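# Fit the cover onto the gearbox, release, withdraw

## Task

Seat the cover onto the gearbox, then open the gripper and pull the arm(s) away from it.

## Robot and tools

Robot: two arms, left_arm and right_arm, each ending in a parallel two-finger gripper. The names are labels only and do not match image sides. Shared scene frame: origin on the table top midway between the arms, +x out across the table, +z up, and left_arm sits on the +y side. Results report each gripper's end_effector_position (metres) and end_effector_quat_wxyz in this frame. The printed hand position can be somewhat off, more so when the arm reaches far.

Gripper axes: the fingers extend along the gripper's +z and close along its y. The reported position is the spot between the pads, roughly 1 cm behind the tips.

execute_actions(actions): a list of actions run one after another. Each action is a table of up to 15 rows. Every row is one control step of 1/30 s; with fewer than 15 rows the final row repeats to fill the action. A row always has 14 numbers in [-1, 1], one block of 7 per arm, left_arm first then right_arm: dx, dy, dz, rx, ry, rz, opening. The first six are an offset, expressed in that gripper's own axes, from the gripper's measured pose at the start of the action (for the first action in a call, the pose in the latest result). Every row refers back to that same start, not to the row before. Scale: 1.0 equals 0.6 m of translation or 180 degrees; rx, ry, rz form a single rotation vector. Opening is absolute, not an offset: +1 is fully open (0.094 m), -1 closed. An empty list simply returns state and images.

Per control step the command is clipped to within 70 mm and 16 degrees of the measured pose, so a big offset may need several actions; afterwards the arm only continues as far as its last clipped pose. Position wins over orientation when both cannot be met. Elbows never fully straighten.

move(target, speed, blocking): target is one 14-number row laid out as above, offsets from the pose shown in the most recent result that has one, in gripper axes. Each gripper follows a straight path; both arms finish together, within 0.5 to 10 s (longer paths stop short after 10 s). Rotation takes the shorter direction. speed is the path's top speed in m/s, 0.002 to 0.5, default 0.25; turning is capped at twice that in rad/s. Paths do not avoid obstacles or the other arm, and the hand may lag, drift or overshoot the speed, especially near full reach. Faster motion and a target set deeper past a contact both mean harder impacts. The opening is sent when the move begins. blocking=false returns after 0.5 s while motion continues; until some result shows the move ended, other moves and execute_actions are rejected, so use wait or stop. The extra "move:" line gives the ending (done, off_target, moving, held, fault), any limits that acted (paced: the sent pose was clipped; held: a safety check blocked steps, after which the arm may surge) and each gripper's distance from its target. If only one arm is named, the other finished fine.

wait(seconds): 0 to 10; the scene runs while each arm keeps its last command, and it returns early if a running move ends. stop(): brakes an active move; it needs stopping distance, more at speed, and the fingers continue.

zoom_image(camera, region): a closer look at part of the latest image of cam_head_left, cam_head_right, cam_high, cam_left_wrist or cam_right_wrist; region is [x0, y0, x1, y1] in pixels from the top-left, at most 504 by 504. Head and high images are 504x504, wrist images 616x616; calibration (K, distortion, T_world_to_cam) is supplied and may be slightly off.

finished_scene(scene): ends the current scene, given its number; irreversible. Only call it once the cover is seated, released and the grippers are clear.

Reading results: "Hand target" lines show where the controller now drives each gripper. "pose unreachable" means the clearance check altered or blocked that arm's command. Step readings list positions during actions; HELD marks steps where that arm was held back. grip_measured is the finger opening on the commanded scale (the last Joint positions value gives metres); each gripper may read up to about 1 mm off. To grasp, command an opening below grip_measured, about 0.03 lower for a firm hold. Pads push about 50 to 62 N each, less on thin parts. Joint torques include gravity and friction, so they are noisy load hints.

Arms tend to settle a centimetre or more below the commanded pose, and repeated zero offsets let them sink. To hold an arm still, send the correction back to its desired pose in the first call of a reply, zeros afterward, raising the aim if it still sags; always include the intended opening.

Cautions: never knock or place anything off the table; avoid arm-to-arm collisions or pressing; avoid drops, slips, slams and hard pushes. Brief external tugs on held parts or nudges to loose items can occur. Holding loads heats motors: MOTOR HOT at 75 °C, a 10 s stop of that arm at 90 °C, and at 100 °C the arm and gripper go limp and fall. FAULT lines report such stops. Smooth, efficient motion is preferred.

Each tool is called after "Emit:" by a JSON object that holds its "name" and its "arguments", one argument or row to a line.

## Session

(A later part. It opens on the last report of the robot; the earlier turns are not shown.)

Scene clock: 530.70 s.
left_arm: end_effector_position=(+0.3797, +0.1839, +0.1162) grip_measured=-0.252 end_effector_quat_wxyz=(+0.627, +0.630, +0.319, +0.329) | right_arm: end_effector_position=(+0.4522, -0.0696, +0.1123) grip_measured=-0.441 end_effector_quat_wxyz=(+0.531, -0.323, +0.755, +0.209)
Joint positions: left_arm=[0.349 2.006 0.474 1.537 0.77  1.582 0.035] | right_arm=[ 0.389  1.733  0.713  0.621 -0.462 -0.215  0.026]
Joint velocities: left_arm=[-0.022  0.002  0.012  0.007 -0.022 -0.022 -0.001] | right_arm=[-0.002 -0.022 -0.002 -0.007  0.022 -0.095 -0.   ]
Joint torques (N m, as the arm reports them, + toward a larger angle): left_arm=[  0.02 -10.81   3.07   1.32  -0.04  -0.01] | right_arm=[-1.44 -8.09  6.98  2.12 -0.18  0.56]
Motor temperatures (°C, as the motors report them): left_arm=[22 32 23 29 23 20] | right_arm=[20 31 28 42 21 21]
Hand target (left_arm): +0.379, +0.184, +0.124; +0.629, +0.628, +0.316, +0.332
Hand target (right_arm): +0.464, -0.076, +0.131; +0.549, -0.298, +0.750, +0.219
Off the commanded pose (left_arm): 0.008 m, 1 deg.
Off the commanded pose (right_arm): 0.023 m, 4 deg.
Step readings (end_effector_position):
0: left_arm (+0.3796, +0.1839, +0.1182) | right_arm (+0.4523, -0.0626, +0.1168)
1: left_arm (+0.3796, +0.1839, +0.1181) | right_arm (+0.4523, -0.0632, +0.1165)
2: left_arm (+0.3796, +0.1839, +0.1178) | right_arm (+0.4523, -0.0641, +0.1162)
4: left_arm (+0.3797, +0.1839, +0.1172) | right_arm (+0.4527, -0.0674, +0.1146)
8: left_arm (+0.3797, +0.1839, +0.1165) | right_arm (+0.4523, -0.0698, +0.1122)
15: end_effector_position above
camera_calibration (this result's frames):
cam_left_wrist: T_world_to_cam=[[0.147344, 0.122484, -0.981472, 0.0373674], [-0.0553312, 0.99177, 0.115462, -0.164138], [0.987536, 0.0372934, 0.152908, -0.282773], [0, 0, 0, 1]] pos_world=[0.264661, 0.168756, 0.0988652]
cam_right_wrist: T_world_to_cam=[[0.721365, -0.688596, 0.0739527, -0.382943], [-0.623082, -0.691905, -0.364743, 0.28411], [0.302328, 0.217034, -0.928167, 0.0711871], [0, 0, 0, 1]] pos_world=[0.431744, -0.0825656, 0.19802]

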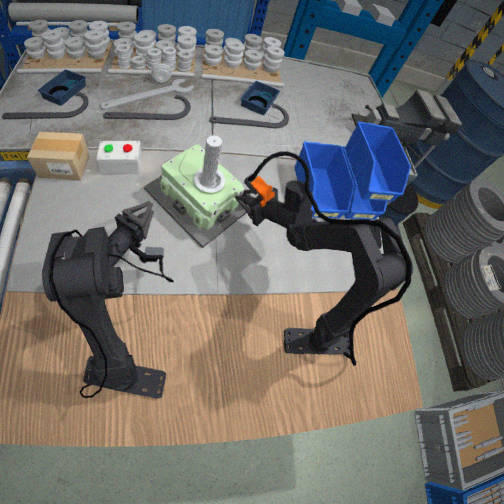

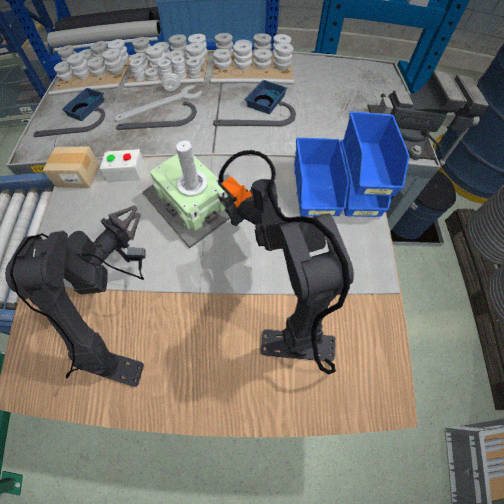

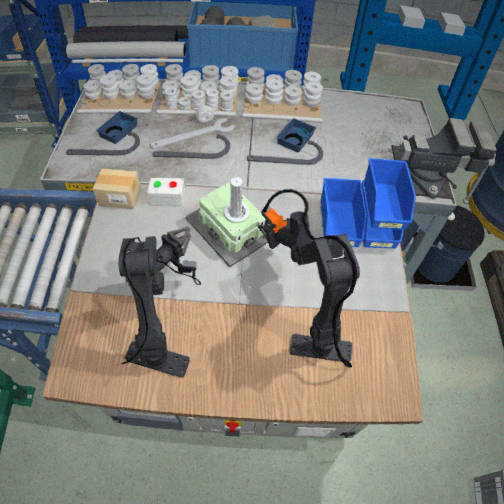

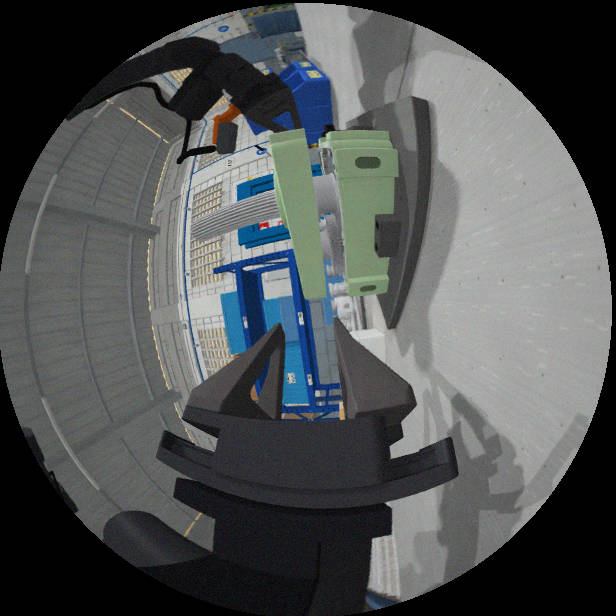

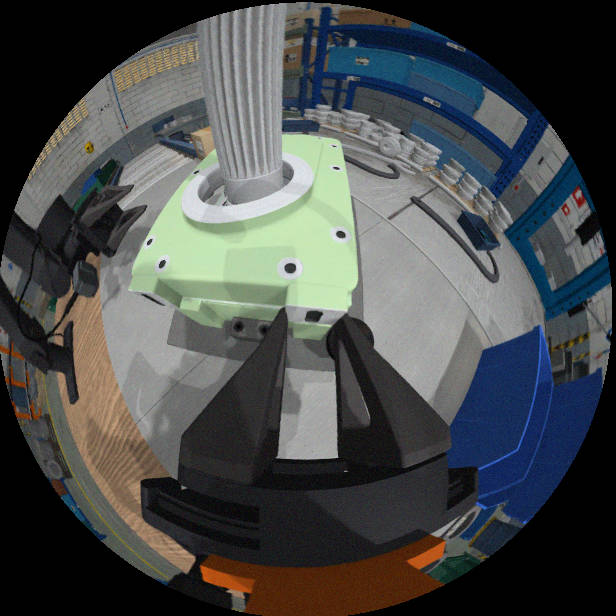

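Emit:
{"name": "execute_actions", "arguments": {
  "actions": [
    [[0,0.012,0,0,0,0,-0.25,-0.02,-0.03,0.0,0.005,-0.01,0.02,-0.6]],
    [[0,0.01,0,0,0,0,-0.25,-0.015,-0.01,0.0,0.005,-0.01,0.02,-0.6]]
  ]
}}

Scene clock: 533.83 s.
left_arm: end_effector_position=(+0.3797, +0.1839, +0.1154) grip_measured=-0.252 end_effector_quat_wxyz=(+0.625, +0.631, +0.325, +0.324) | right_arm: end_effector_position=(+0.4523, -0.0729, +0.1057) grip_measured=-0.443 end_effector_quat_wxyz=(+0.520, -0.313, +0.763, +0.222)
Joint positions: left_arm=[0.349 1.994 0.474 1.509 0.77  1.582 0.035] | right_arm=[ 0.374  1.748  0.715  0.611 -0.484 -0.192  0.026]
Joint velocities: left_arm=[ 0.022 -0.002  0.002 -0.007 -0.051  0.007  0.001] | right_arm=[ 0.007  0.002 -0.012 -0.022 -0.037  0.022 -0.   ]
Joint torques (N m, as the arm reports them, + toward a larger angle): left_arm=[  0.09 -10.91   3.05   1.32  -0.04  -0.02] | right_arm=[-0.48 -7.28  5.68  2.2  -0.06  0.61]
Motor temperatures (°C, as the motors report them): left_arm=[22 32 23 29 23 20] | right_arm=[20 31 28 42 21 21]
Hand target (left_arm): +0.380, +0.184, +0.123; +0.627, +0.630, +0.321, +0.327
Hand target (right_arm): +0.459, -0.075, +0.114; +0.528, -0.289, +0.764, +0.232
Off the commanded pose (left_arm): 0.008 m, 1 deg.
Off the commanded pose (right_arm): 0.011 m, 3 deg.
Step readings (end_effector_position; steps 1 to 15: 1st action; 16 to 30: 2nd action):
0: left_arm (+0.3797, +0.1839, +0.1162) | right_arm (+0.4522, -0.0696, +0.1123)
1: left_arm (+0.3797, +0.1839, +0.1162) | right_arm (+0.4521, -0.0699, +0.1116)
2: left_arm (+0.3797, +0.1839, +0.1163) | right_arm (+0.4523, -0.0703, +0.1109)
4: left_arm (+0.3797, +0.1839, +0.1175) | right_arm (+0.4529, -0.0721, +0.1084)
8: left_arm (+0.3797, +0.1839, +0.1183) | right_arm (+0.4526, -0.0733, +0.1056)
15: left_arm (+0.3797, +0.1839, +0.1175) | right_arm (+0.4526, -0.0732, +0.1056)
16: left_arm (+0.3797, +0.1839, +0.1173) | right_arm (+0.4526, -0.0732, +0.1056)
17: left_arm (+0.3797, +0.1839, +0.1170) | right_arm (+0.4526, -0.0732, +0.1056)
19: left_arm (+0.3797, +0.1839, +0.1163) | right_arm (+0.4525, -0.0731, +0.1056)
23: left_arm (+0.3797, +0.1839, +0.1157) | right_arm (+0.4524, -0.0730, +0.1057)
30: end_effector_position above
camera_calibration (this result's frames):
cam_left_wrist: T_world_to_cam=[[0.13215, 0.120161, -0.98392, 0.0429646], [-0.0535576, 0.992041, 0.113959, -0.164585], [0.989782, 0.0376367, 0.137534, -0.281789], [0, 0, 0, 1]] pos_world=[0.264417, 0.168718, 0.0997852]
cam_right_wrist: T_world_to_cam=[[0.721482, -0.691615, 0.0336476, -0.38086], [-0.638934, -0.683681, -0.352625, 0.286001], [0.266885, 0.232914, -0.93516, 0.083661], [0, 0, 0, 1]] pos_world=[0.435191, -0.0873608, 0.191902]

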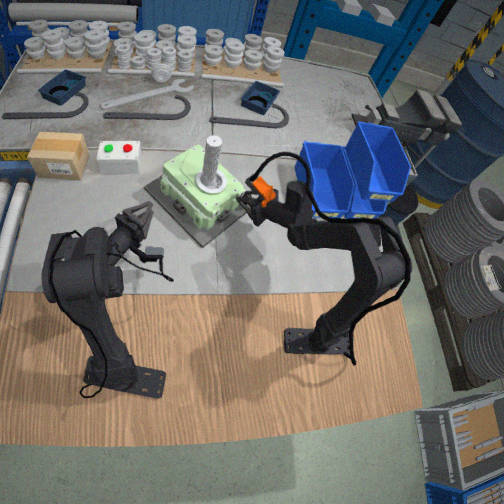

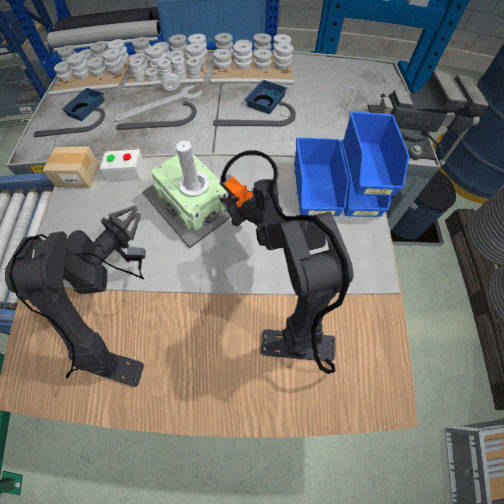

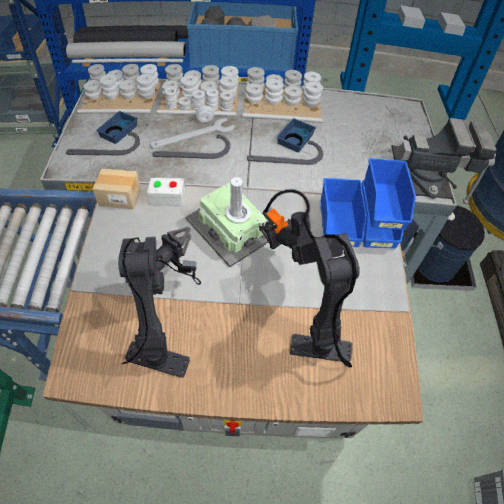

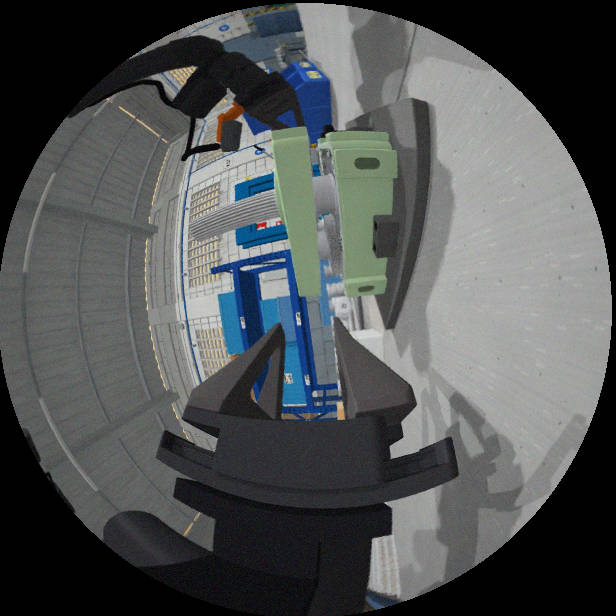

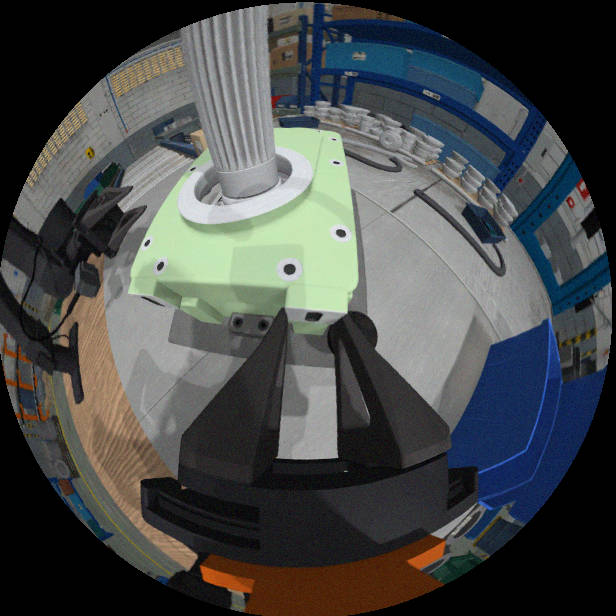

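Emit:
{"name": "execute_actions", "arguments": {
  "actions": [
    [[0,0.012,0,0,0,0,-0.25,-0.07,-0.025,0.012,0.005,-0.02,0.01,-0.6]],
    [[0,0.01,0,0,0,0,-0.25,-0.02,-0.005,0.0,0.005,-0.01,0.01,-0.6]]
  ]
}}

Scene clock: 537.00 s.
left_arm: end_effector_position=(+0.3796, +0.1839, +0.1144) grip_measured=-0.252 end_effector_quat_wxyz=(+0.624, +0.633, +0.330, +0.318) | right_arm: end_effector_position=(+0.4622, -0.0706, +0.1123) grip_measured=-0.443 end_effector_quat_wxyz=(+0.505, -0.297, +0.777, +0.229)
Joint positions: left_arm=[0.349 1.982 0.474 1.481 0.77  1.582 0.035] | right_arm=[ 0.376  1.749  0.785  0.517 -0.476 -0.155  0.026]
Joint velocities: left_arm=[-0.007  0.007  0.002 -0.007 -0.066  0.022 -0.   ] | right_arm=[ 0.002 -0.012  0.017 -0.051 -0.007 -0.051  0.001]
Joint torques (N m, as the arm reports them, + toward a larger angle): left_arm=[  0.01 -10.82   3.27   1.32  -0.02  -0.01] | right_arm=[-0.03 -8.22  6.1   2.18 -0.03  0.37]
Motor temperatures (°C, as the motors report them): left_arm=[22 32 23 29 23 20] | right_arm=[20 30 28 42 21 21]
Hand target (left_arm): +0.380, +0.184, +0.122; +0.625, +0.632, +0.326, +0.322
Hand target (right_arm): +0.468, -0.070, +0.125; +0.519, -0.282, +0.772, +0.233
Off the commanded pose (left_arm): 0.008 m, 1 deg.
Off the commanded pose (right_arm): 0.014 m, 3 deg.
Step readings (end_effector_position; steps 1 to 15: 1st action; 16 to 30: 2nd action):
0: left_arm (+0.3797, +0.1839, +0.1153) | right_arm (+0.4523, -0.0729, +0.1057)
1: left_arm (+0.3797, +0.1839, +0.1154) | right_arm (+0.4531, -0.0725, +0.1062)
2: left_arm (+0.3797, +0.1839, +0.1154) | right_arm (+0.4545, -0.0720, +0.1066)
4: left_arm (+0.3797, +0.1839, +0.1166) | right_arm (+0.4588, -0.0708, +0.1116)
8: left_arm (+0.3797, +0.1839, +0.1174) | right_arm (+0.4641, -0.0704, +0.1169)
15: left_arm (+0.3797, +0.1839, +0.1166) | right_arm (+0.4629, -0.0710, +0.1137)
16: left_arm (+0.3796, +0.1839, +0.1163) | right_arm (+0.4628, -0.0712, +0.1132)
17: left_arm (+0.3796, +0.1839, +0.1160) | right_arm (+0.4628, -0.0713, +0.1130)
19: left_arm (+0.3796, +0.1839, +0.1154) | right_arm (+0.4625, -0.0708, +0.1128)
23: left_arm (+0.3796, +0.1839, +0.1148) | right_arm (+0.4623, -0.0707, +0.1124)
30: end_effector_position above
camera_calibration (this result's frames):
cam_left_wrist: T_world_to_cam=[[0.116548, 0.117776, -0.986177, 0.0486388], [-0.0517651, 0.992315, 0.112391, -0.16502], [0.991835, 0.0379505, 0.121749, -0.280621], [0, 0, 0, 1]] pos_world=[0.264119, 0.168673, 0.100679]
cam_right_wrist: T_world_to_cam=[[0.708533, -0.705602, -0.0103532, -0.376591], [-0.668565, -0.666502, -0.329843, 0.308577], [0.225837, 0.240626, -0.943979, 0.107169], [0, 0, 0, 1]] pos_world=[0.448928, -0.0858442, 0.199049]

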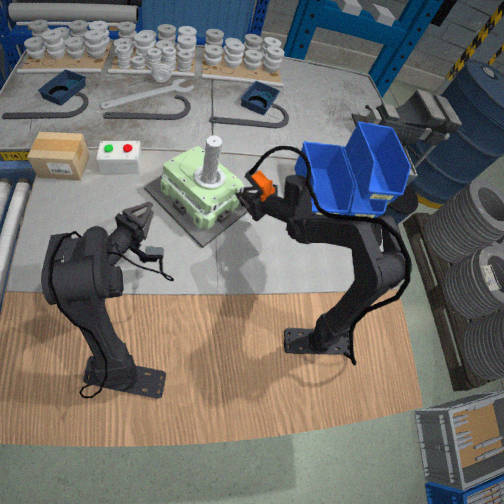

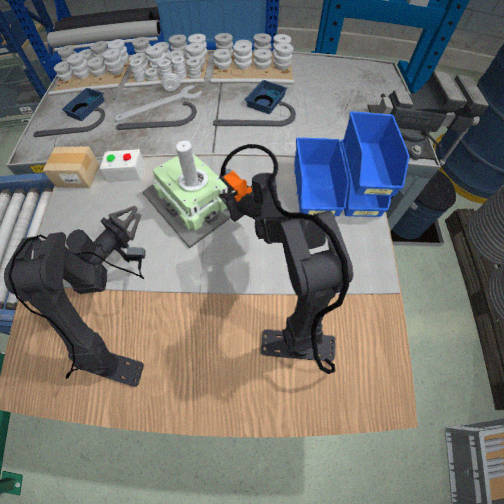

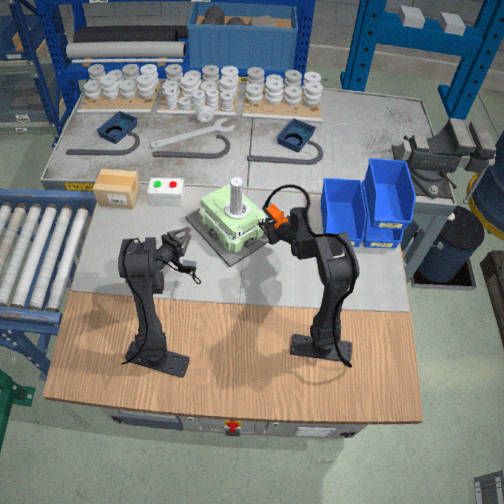

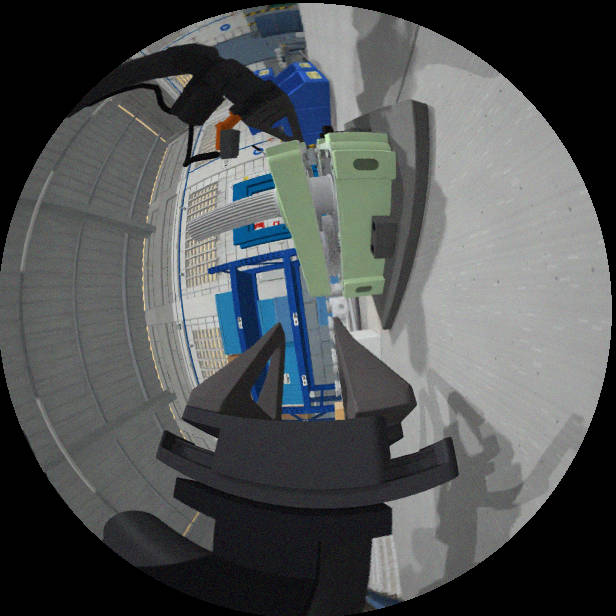

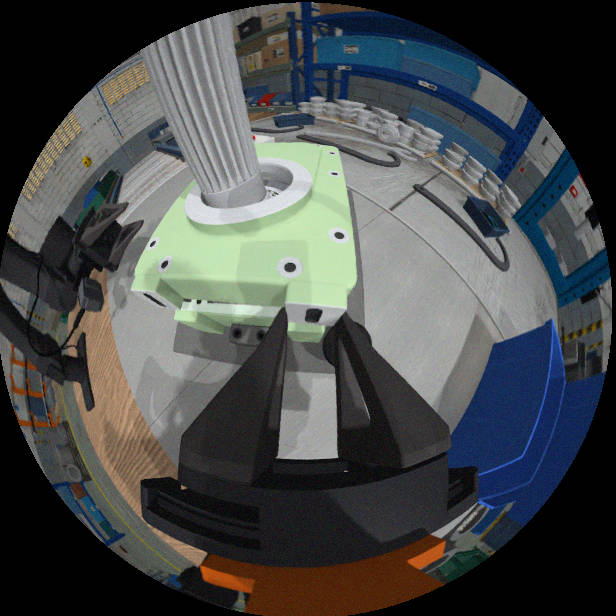

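Emit:
{"name": "execute_actions", "arguments": {
  "actions": [
    [[0,0.012,0,0,0,0,-0.25,-0.025,0.012,-0.02,0,-0.01,0,-0.6]],
    [[0,0.01,0,0,0,0,-0.25,-0.015,0,0.0,0,-0.01,0,-0.6]]
  ]
}}

Scene clock: 541.83 s.
left_arm: end_effector_position=(+0.3794, +0.1839, +0.1130) grip_measured=-0.252 end_effector_quat_wxyz=(+0.622, +0.635, +0.336, +0.312) | right_arm: end_effector_position=(+0.4571, -0.0735, +0.1117) grip_measured=-0.443 end_effector_quat_wxyz=(+0.501, -0.299, +0.782, +0.219)
Joint positions: left_arm=[0.349 1.97  0.474 1.452 0.77  1.582 0.035] | right_arm=[ 0.38   1.722  0.769  0.49  -0.457 -0.17   0.026]
Joint velocities: left_arm=[ 0.017 -0.022 -0.012  0.007 -0.037 -0.081 -0.001] | right_arm=[ 0.027 -0.002  0.012  0.007  0.066 -0.022 -0.001]
Joint torques (N m, as the arm reports them, + toward a larger angle): left_arm=[  0.06 -10.62   3.3    1.33  -0.03  -0.03] | right_arm=[ 0.08 -7.64  5.51  2.21 -0.21  0.29]
Motor temperatures (°C, as the motors report them): left_arm=[22 32 23 29 23 20] | right_arm=[20 30 28 41 21 21]
Hand target (left_arm): +0.380, +0.184, +0.121; +0.623, +0.634, +0.332, +0.316
Hand target (right_arm): +0.460, -0.071, +0.120; +0.512, -0.293, +0.775, +0.228
Off the commanded pose (left_arm): 0.008 m, 1 deg.
Off the commanded pose (right_arm): 0.009 m, 2 deg.
Step readings (end_effector_position; steps 1 to 15: 1st action; 16 to 30: 2nd action):
0: left_arm (+0.3796, +0.1839, +0.1143) | right_arm (+0.4622, -0.0706, +0.1123)
1: left_arm (+0.3796, +0.1839, +0.1143) | right_arm (+0.4615, -0.0705, +0.1124)
2: left_arm (+0.3796, +0.1839, +0.1143) | right_arm (+0.4600, -0.0705, +0.1125)
4: left_arm (+0.3796, +0.1839, +0.1154) | right_arm (+0.4580, -0.0715, +0.1131)
8: left_arm (+0.3796, +0.1839, +0.1161) | right_arm (+0.4570, -0.0726, +0.1129)
15: left_arm (+0.3795, +0.1839, +0.1152) | right_arm (+0.4567, -0.0730, +0.1119)
16: left_arm (+0.3795, +0.1839, +0.1150) | right_arm (+0.4568, -0.0731, +0.1118)
17: left_arm (+0.3795, +0.1839, +0.1147) | right_arm (+0.4569, -0.0732, +0.1118)
19: left_arm (+0.3795, +0.1839, +0.1140) | right_arm (+0.4570, -0.0734, +0.1118)
23: left_arm (+0.3795, +0.1839, +0.1133) | right_arm (+0.4571, -0.0735, +0.1118)
30: end_effector_position above
camera_calibration (this result's frames):
cam_left_wrist: T_world_to_cam=[[0.0994225, 0.115158, -0.988359, 0.0544958], [-0.0498307, 0.99261, 0.11064, -0.165437], [0.993797, 0.0382504, 0.104426, -0.279138], [0, 0, 0, 1]] pos_world=[0.263745, 0.168616, 0.101315]
cam_right_wrist: T_world_to_cam=[[0.702958, -0.711225, 0.00301431, -0.374454], [-0.674812, -0.668296, -0.313066, 0.303925], [0.224675, 0.218038, -0.949727, 0.108007], [0, 0, 0, 1]] pos_world=[0.444051, -0.0867589, 0.198854]

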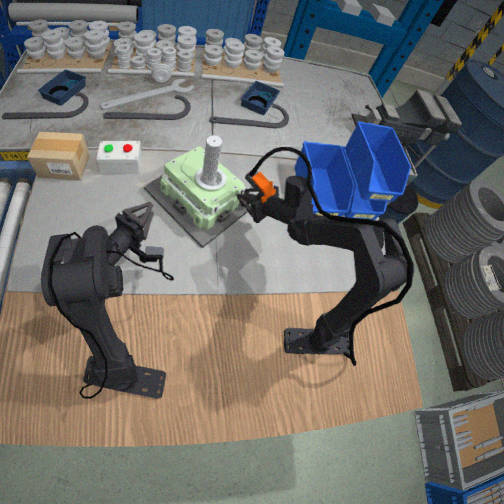

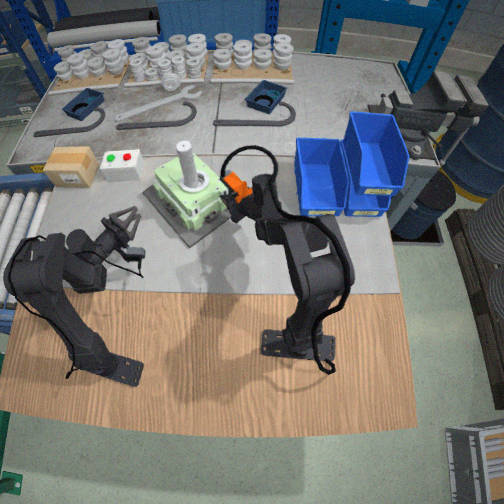

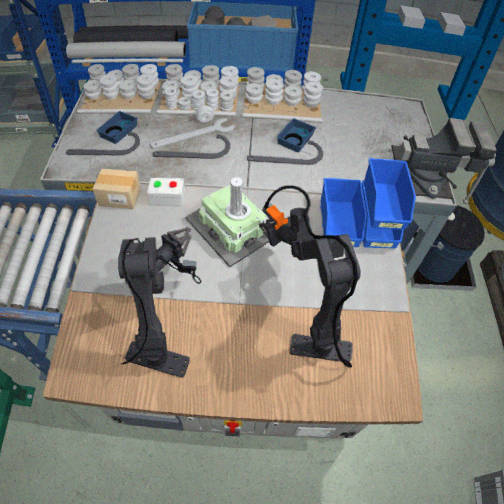

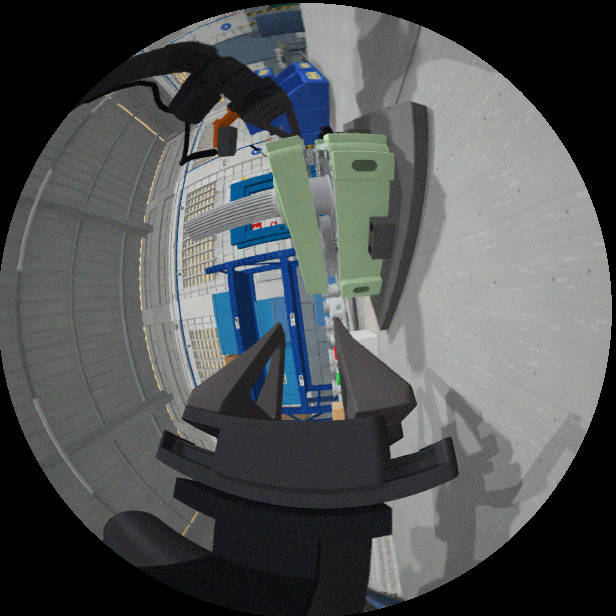

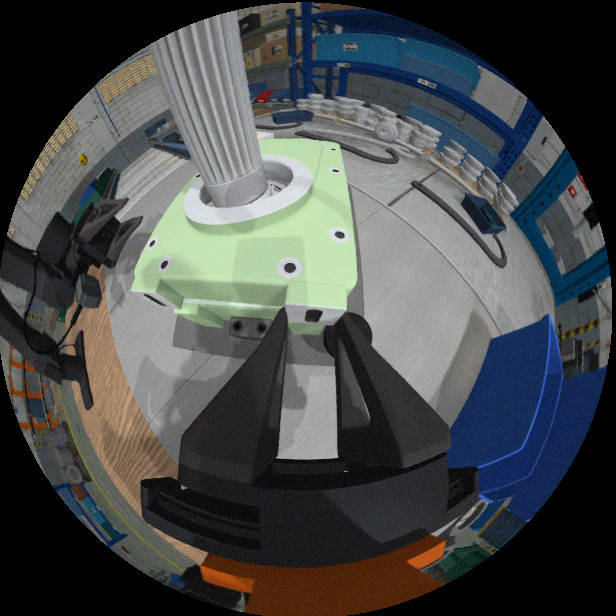

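Needs left ~4 mm.

Emit:
{"name": "execute_actions", "arguments": {
  "actions": [
    [[0,0.012,0,0,0,0,-0.25,-0.022,0.018,-0.006,0.012,-0.01,0,-0.6]],
    [[0,0.01,0,0,0,0,-0.25,-0.012,0,0.0,0.008,-0.01,0,-0.6]]
  ]
}}

Scene clock: 545.00 s.
left_arm: end_effector_position=(+0.3792, +0.1838, +0.1113) grip_measured=-0.252 end_effector_quat_wxyz=(+0.619, +0.637, +0.342, +0.306) | right_arm: end_effector_position=(+0.4524, -0.0689, +0.1057) grip_measured=-0.445 end_effector_quat_wxyz=(+0.500, -0.293, +0.791, +0.195)
Joint positions: left_arm=[0.349 1.959 0.474 1.422 0.77  1.582 0.035] | right_arm=[ 0.425  1.71   0.746  0.493 -0.365 -0.163  0.026]
Joint velocities: left_arm=[ 0.022  0.012  0.017  0.022 -0.095 -0.037 -0.   ] | right_arm=[ 0.002  0.007  0.007  0.007 -0.066 -0.066 -0.   ]
Joint torques (N m, as the arm reports them, + toward a larger angle): left_arm=[  0.01 -10.66   3.36   1.32  -0.01  -0.01] | right_arm=[ 0.59 -7.8   4.8   2.36  0.08  0.25]
Motor temperatures (°C, as the motors report them): left_arm=[22 32 23 29 23 20] | right_arm=[20 30 28 41 21 21]
Hand target (left_arm): +0.380, +0.184, +0.119; +0.621, +0.636, +0.338, +0.310
Hand target (right_arm): +0.455, -0.067, +0.113; +0.515, -0.284, +0.785, +0.194
Off the commanded pose (left_arm): 0.008 m, 1 deg.
Off the commanded pose (right_arm): 0.008 m, 2 deg.
Step readings (end_effector_position; steps 1 to 15: 1st action; 16 to 30: 2nd action):
0: left_arm (+0.3794, +0.1839, +0.1129) | right_arm (+0.4572, -0.0736, +0.1117)
1: left_arm (+0.3794, +0.1839, +0.1129) | right_arm (+0.4568, -0.0732, +0.1110)
2: left_arm (+0.3794, +0.1838, +0.1129) | right_arm (+0.4555, -0.0721, +0.1100)
4: left_arm (+0.3794, +0.1838, +0.1139) | right_arm (+0.4520, -0.0687, +0.1071)
8: left_arm (+0.3794, +0.1838, +0.1144) | right_arm (+0.4524, -0.0689, +0.1068)
15: left_arm (+0.3793, +0.1838, +0.1136) | right_arm (+0.4525, -0.0690, +0.1067)
16: left_arm (+0.3793, +0.1838, +0.1134) | right_arm (+0.4527, -0.0691, +0.1066)
17: left_arm (+0.3793, +0.1838, +0.1131) | right_arm (+0.4526, -0.0691, +0.1062)
19: left_arm (+0.3793, +0.1838, +0.1124) | right_arm (+0.4524, -0.0689, +0.1057)
23: left_arm (+0.3792, +0.1838, +0.1117) | right_arm (+0.4524, -0.0689, +0.1058)
30: end_effector_position above
camera_calibration (this result's frames):
cam_left_wrist: T_world_to_cam=[[0.0815145, 0.11242, -0.990312, 0.0604278], [-0.0478448, 0.992914, 0.108777, -0.165833], [0.995523, 0.0385144, 0.0863156, -0.277409], [0, 0, 0, 1]] pos_world=[0.263307, 0.168549, 0.101826]
cam_right_wrist: T_world_to_cam=[[0.674537, -0.737615, 0.0303937, -0.359699], [-0.700436, -0.652458, -0.289287, 0.312085], [0.233213, 0.173846, -0.95676, 0.0962013], [0, 0, 0, 1]] pos_world=[0.438791, -0.0784206, 0.193256]

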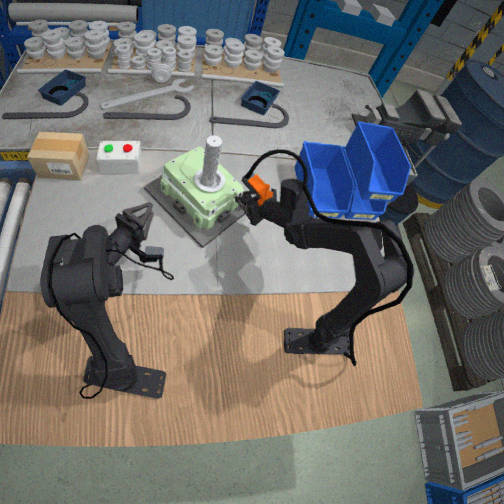

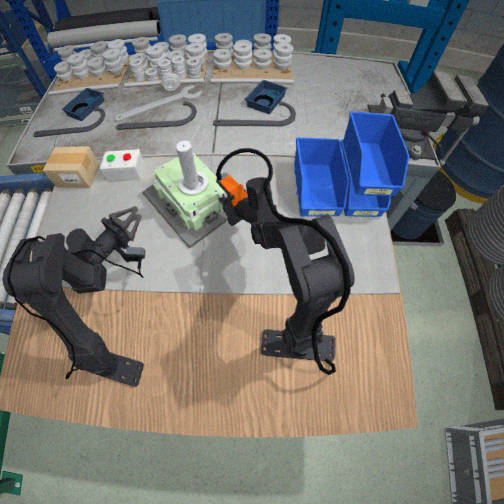

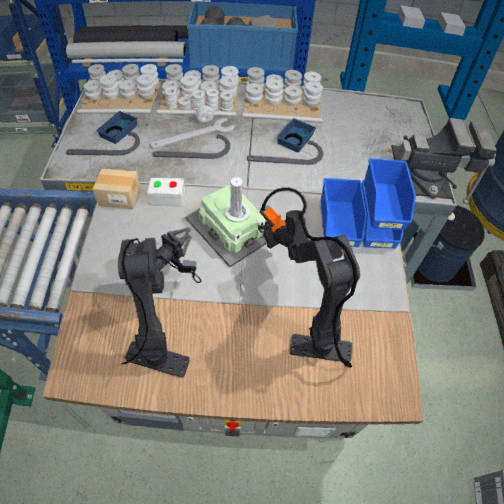

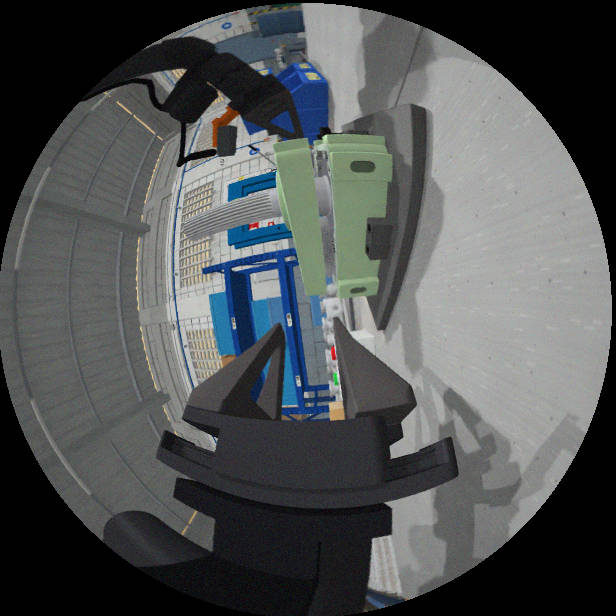

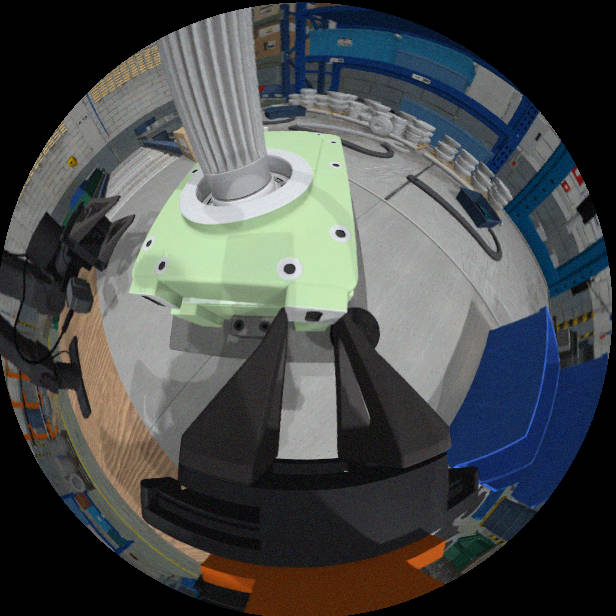

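Emit:
{"name": "execute_actions", "arguments": {
  "actions": [
    [[0,0.012,0,0,0,0,-0.25,-0.018,-0.014,0.002,-0.02,-0.01,0,-0.6]],
    [[0,0.01,0,0,0,0,-0.25,-0.008,0,0.0,0,-0.01,0,-0.6]]
  ]
}}

Scene clock: 548.57 s.
left_arm: end_effector_position=(+0.3789, +0.1838, +0.1094) grip_measured=-0.252 end_effector_quat_wxyz=(+0.617, +0.639, +0.348, +0.299) | right_arm: end_effector_position=(+0.4563, -0.0716, +0.1042) grip_measured=-0.445 end_effector_quat_wxyz=(+0.498, -0.306, +0.784, +0.210)
Joint positions: left_arm=[0.349 1.949 0.474 1.392 0.77  1.582 0.035] | right_arm=[ 0.391  1.737  0.765  0.496 -0.436 -0.188  0.026]
Joint velocities: left_arm=[ 0.002 -0.017 -0.002  0.066 -0.037 -0.007 -0.001] | right_arm=[ 0.022 -0.002  0.002 -0.066  0.022  0.081 -0.001]
Joint torques (N m, as the arm reports them, + toward a larger angle): left_arm=[ -0.06 -10.59   3.55   1.34   0.02  -0.01] | right_arm=[-0.03 -7.23  4.56  2.38 -0.19  0.16]
Motor temperatures (°C, as the motors report them): left_arm=[22 32 23 29 23 20] | right_arm=[20 30 28 41 21 21]
Hand target (left_arm): +0.379, +0.184, +0.118; +0.619, +0.638, +0.344, +0.304
Hand target (right_arm): +0.457, -0.070, +0.108; +0.509, -0.303, +0.777, +0.215
Off the commanded pose (left_arm): 0.008 m, 1 deg.
Off the commanded pose (right_arm): 0.004 m, 2 deg.
Step readings (end_effector_position; steps 1 to 15: 1st action; 16 to 30: 2nd action):
0: left_arm (+0.3792, +0.1838, +0.1113) | right_arm (+0.4524, -0.0689, +0.1057)
1: left_arm (+0.3792, +0.1838, +0.1112) | right_arm (+0.4522, -0.0691, +0.1055)
2: left_arm (+0.3791, +0.1838, +0.1113) | right_arm (+0.4529, -0.0697, +0.1054)
4: left_arm (+0.3791, +0.1838, +0.1121) | right_arm (+0.4553, -0.0711, +0.1048)
8: left_arm (+0.3791, +0.1838, +0.1126) | right_arm (+0.4559, -0.0715, +0.1037)
15: left_arm (+0.3790, +0.1838, +0.1118) | right_arm (+0.4559, -0.0714, +0.1037)
16: left_arm (+0.3790, +0.1838, +0.1115) | right_arm (+0.4562, -0.0715, +0.1041)
17: left_arm (+0.3790, +0.1838, +0.1112) | right_arm (+0.4563, -0.0715, +0.1041)
19: left_arm (+0.3789, +0.1838, +0.1106) | right_arm (+0.4563, -0.0716, +0.1042)
23: left_arm (+0.3789, +0.1838, +0.1098) | right_arm (+0.4563, -0.0716, +0.1042)
30: end_effector_position above
camera_calibration (this result's frames):
cam_left_wrist: T_world_to_cam=[[0.062452, 0.109506, -0.992022, 0.066507], [-0.0457722, 0.993231, 0.106758, -0.16621], [0.996998, 0.0387398, 0.0670415, -0.275385], [0, 0, 0, 1]] pos_world=[0.262797, 0.168471, 0.102183]
cam_right_wrist: T_world_to_cam=[[0.703491, -0.710383, 0.0213613, -0.37459], [-0.673812, -0.67623, -0.297808, 0.299734], [0.226003, 0.195112, -0.954387, 0.0988413], [0, 0, 0, 1]] pos_world=[0.443147, -0.0826986, 0.191598]

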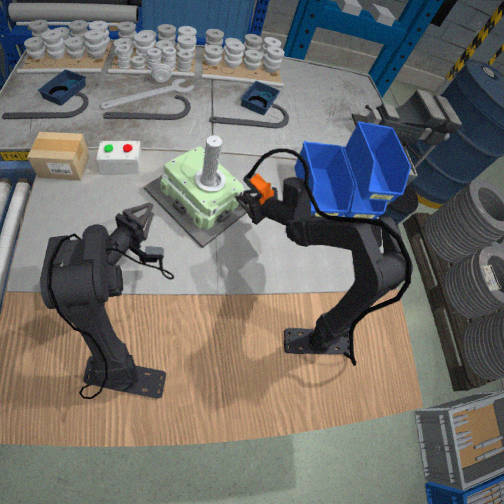

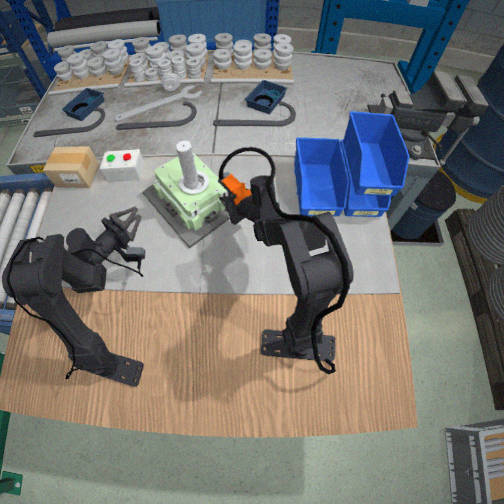

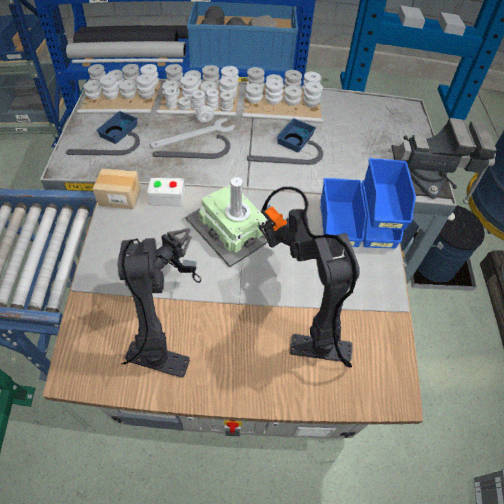

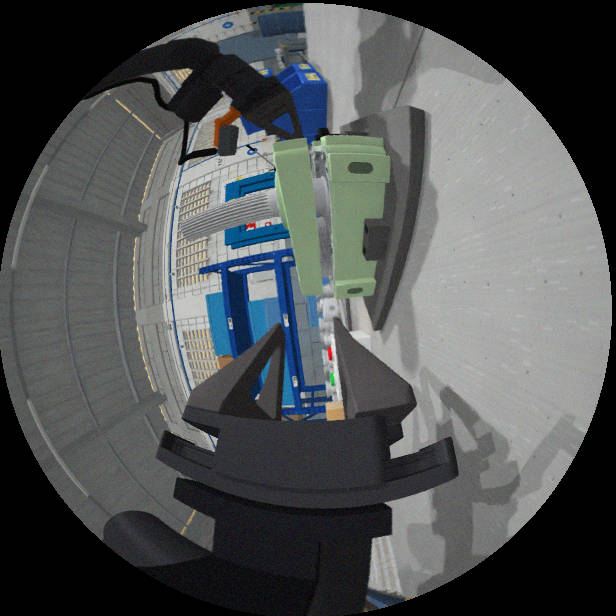

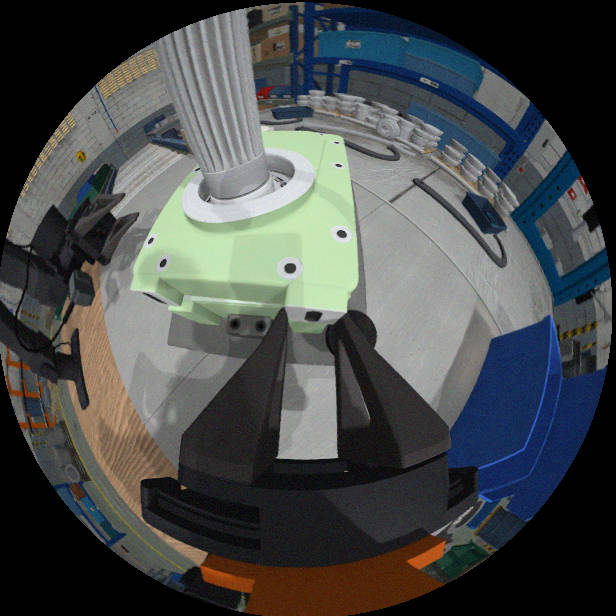

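Emit:
{"name": "execute_actions", "arguments": {
  "actions": [
    [[0,0.012,0,0,0,0,-0.25,-0.005,0,0,0,0,0,-0.2]],
    [[0,0.01,0,0,0,0,-0.25,-0.01,0,-0.06,0,0,0,-0.2]],
    [[0,0.01,0,0,0,0,-0.25,-0.01,0,0,0,0,0,-0.2]]
  ]
}}

Emit:
{"name": "zoom_image", "arguments": {
  "camera": "cam_head_left",
  "region": [130,130,290,260]
}}

Scene clock: 553.27 s.
left_arm: end_effector_position=(+0.3781, +0.1837, +0.1048) grip_measured=-0.252 end_effector_quat_wxyz=(+0.613, +0.642, +0.359, +0.288) | right_arm: end_effector_position=(+0.4413, -0.0892, +0.1303) grip_measured=-0.203 end_effector_quat_wxyz=(+0.510, -0.304, +0.778, +0.206)
Joint positions: left_arm=[0.349 1.939 0.474 1.35  0.77  1.582 0.035] | right_arm=[ 0.352  1.596  0.717  0.421 -0.464 -0.206  0.037]
Joint velocities: left_arm=[-0.017 -0.002  0.007  0.007 -0.022 -0.037  0.001] | right_arm=[ 0.007  0.002 -0.012 -0.007  0.066 -0.022 -0.   ]
Joint torques (N m, as the arm reports them, + toward a larger angle): left_arm=[  0.03 -10.39   3.62   1.34   0.02  -0.02] | right_arm=[ 0.21 -7.15  6.93  1.59 -0.09  0.05]
Motor temperatures (°C, as the motors report them): left_arm=[22 32 23 29 23 20] | right_arm=[20 30 28 41 21 21]
Hand target (left_arm): +0.379, +0.184, +0.113; +0.615, +0.641, +0.355, +0.293
Hand target (right_arm): +0.443, -0.088, +0.136; +0.510, -0.304, +0.778, +0.206
Off the commanded pose (left_arm): 0.008 m, 1 deg.
Off the commanded pose (right_arm): 0.006 m, 0 deg.
Step readings (end_effector_position; steps 1 to 15: 1st action; 16 to 30: 2nd action; 31 to 45: 3rd action):
0: left_arm (+0.3788, +0.1838, +0.1094) | right_arm (+0.4563, -0.0716, +0.1042)
1: left_arm (+0.3788, +0.1838, +0.1092) | right_arm (+0.4561, -0.0716, +0.1038)
2: left_arm (+0.3788, +0.1838, +0.1093) | right_arm (+0.4561, -0.0716, +0.1038)
4: left_arm (+0.3787, +0.1837, +0.1101) | right_arm (+0.4561, -0.0716, +0.1038)
8: left_arm (+0.3787, +0.1837, +0.1104) | right_arm (+0.4561, -0.0716, +0.1038)
15: left_arm (+0.3786, +0.1837, +0.1096) | right_arm (+0.4561, -0.0716, +0.1038)
16: left_arm (+0.3786, +0.1837, +0.1093) | right_arm (+0.4545, -0.0731, +0.1054)
17: left_arm (+0.3786, +0.1837, +0.1090) | right_arm (+0.4495, -0.0767, +0.1075)
19: left_arm (+0.3785, +0.1837, +0.1083) | right_arm (+0.4438, -0.0845, +0.1182)
23: left_arm (+0.3784, +0.1837, +0.1076) | right_arm (+0.4440, -0.0895, +0.1343)
30: left_arm (+0.3784, +0.1837, +0.1072) | right_arm (+0.4414, -0.0892, +0.1304)
31: left_arm (+0.3784, +0.1837, +0.1070) | right_arm (+0.4413, -0.0892, +0.1303)
32: left_arm (+0.3783, +0.1837, +0.1066) | right_arm (+0.4413, -0.0892, +0.1303)
34: left_arm (+0.3783, +0.1837, +0.1059) | right_arm (+0.4413, -0.0892, +0.1303)
38: left_arm (+0.3782, +0.1837, +0.1053) | right_arm (+0.4413, -0.0892, +0.1303)
45: end_effector_position above
camera_calibration (this result's frames):
cam_left_wrist: T_world_to_cam=[[0.0306195, 0.10464, -0.994039, 0.0751351], [-0.0424054, 0.993746, 0.103303, -0.166648], [0.998631, 0.0389895, 0.0348653, -0.27165], [0, 0, 0, 1]] pos_world=[0.261911, 0.168335, 0.101374]
cam_right_wrist: T_world_to_cam=[[0.697683, -0.715535, 0.0353421, -0.376822], [-0.670951, -0.669912, -0.317871, 0.287313], [0.251124, 0.19806, -0.947475, 0.118849], [0, 0, 0, 1]] pos_world=[0.425829, -0.100693, 0.217253]

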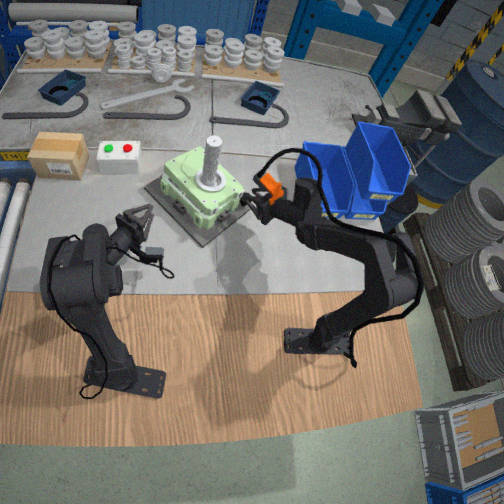

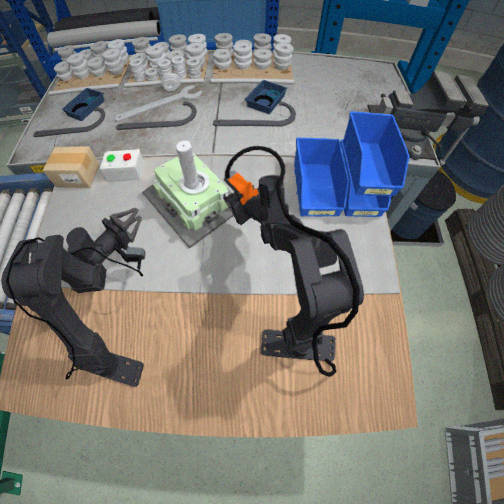

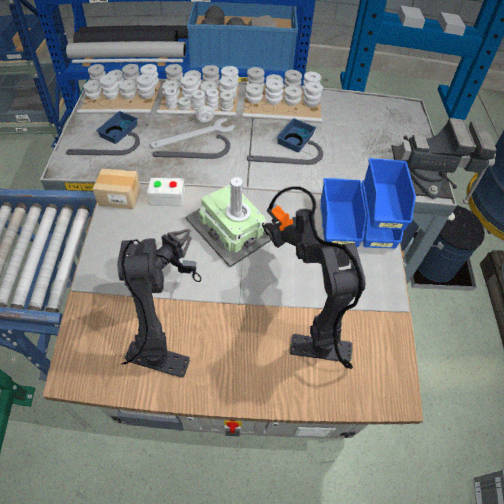

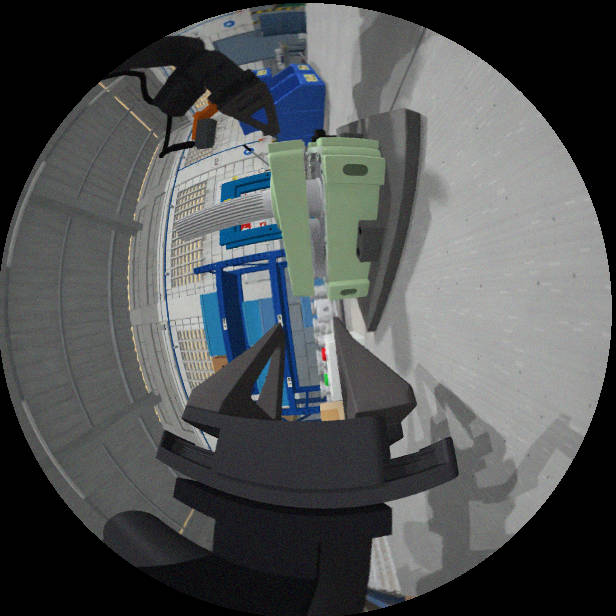

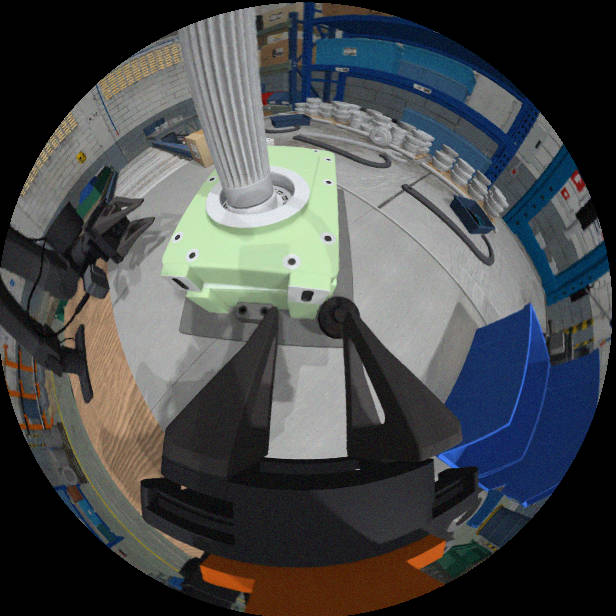

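Region (130, 130, 290, 260) of cam_head_left's 504x504 image, scaled by 3.150, with more detail than that image has; it fills the top 410 rows of this view, and the rest is white.

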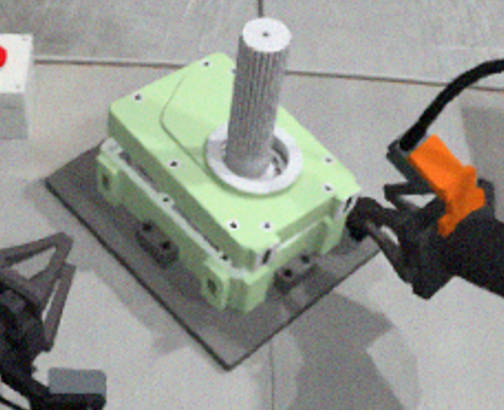

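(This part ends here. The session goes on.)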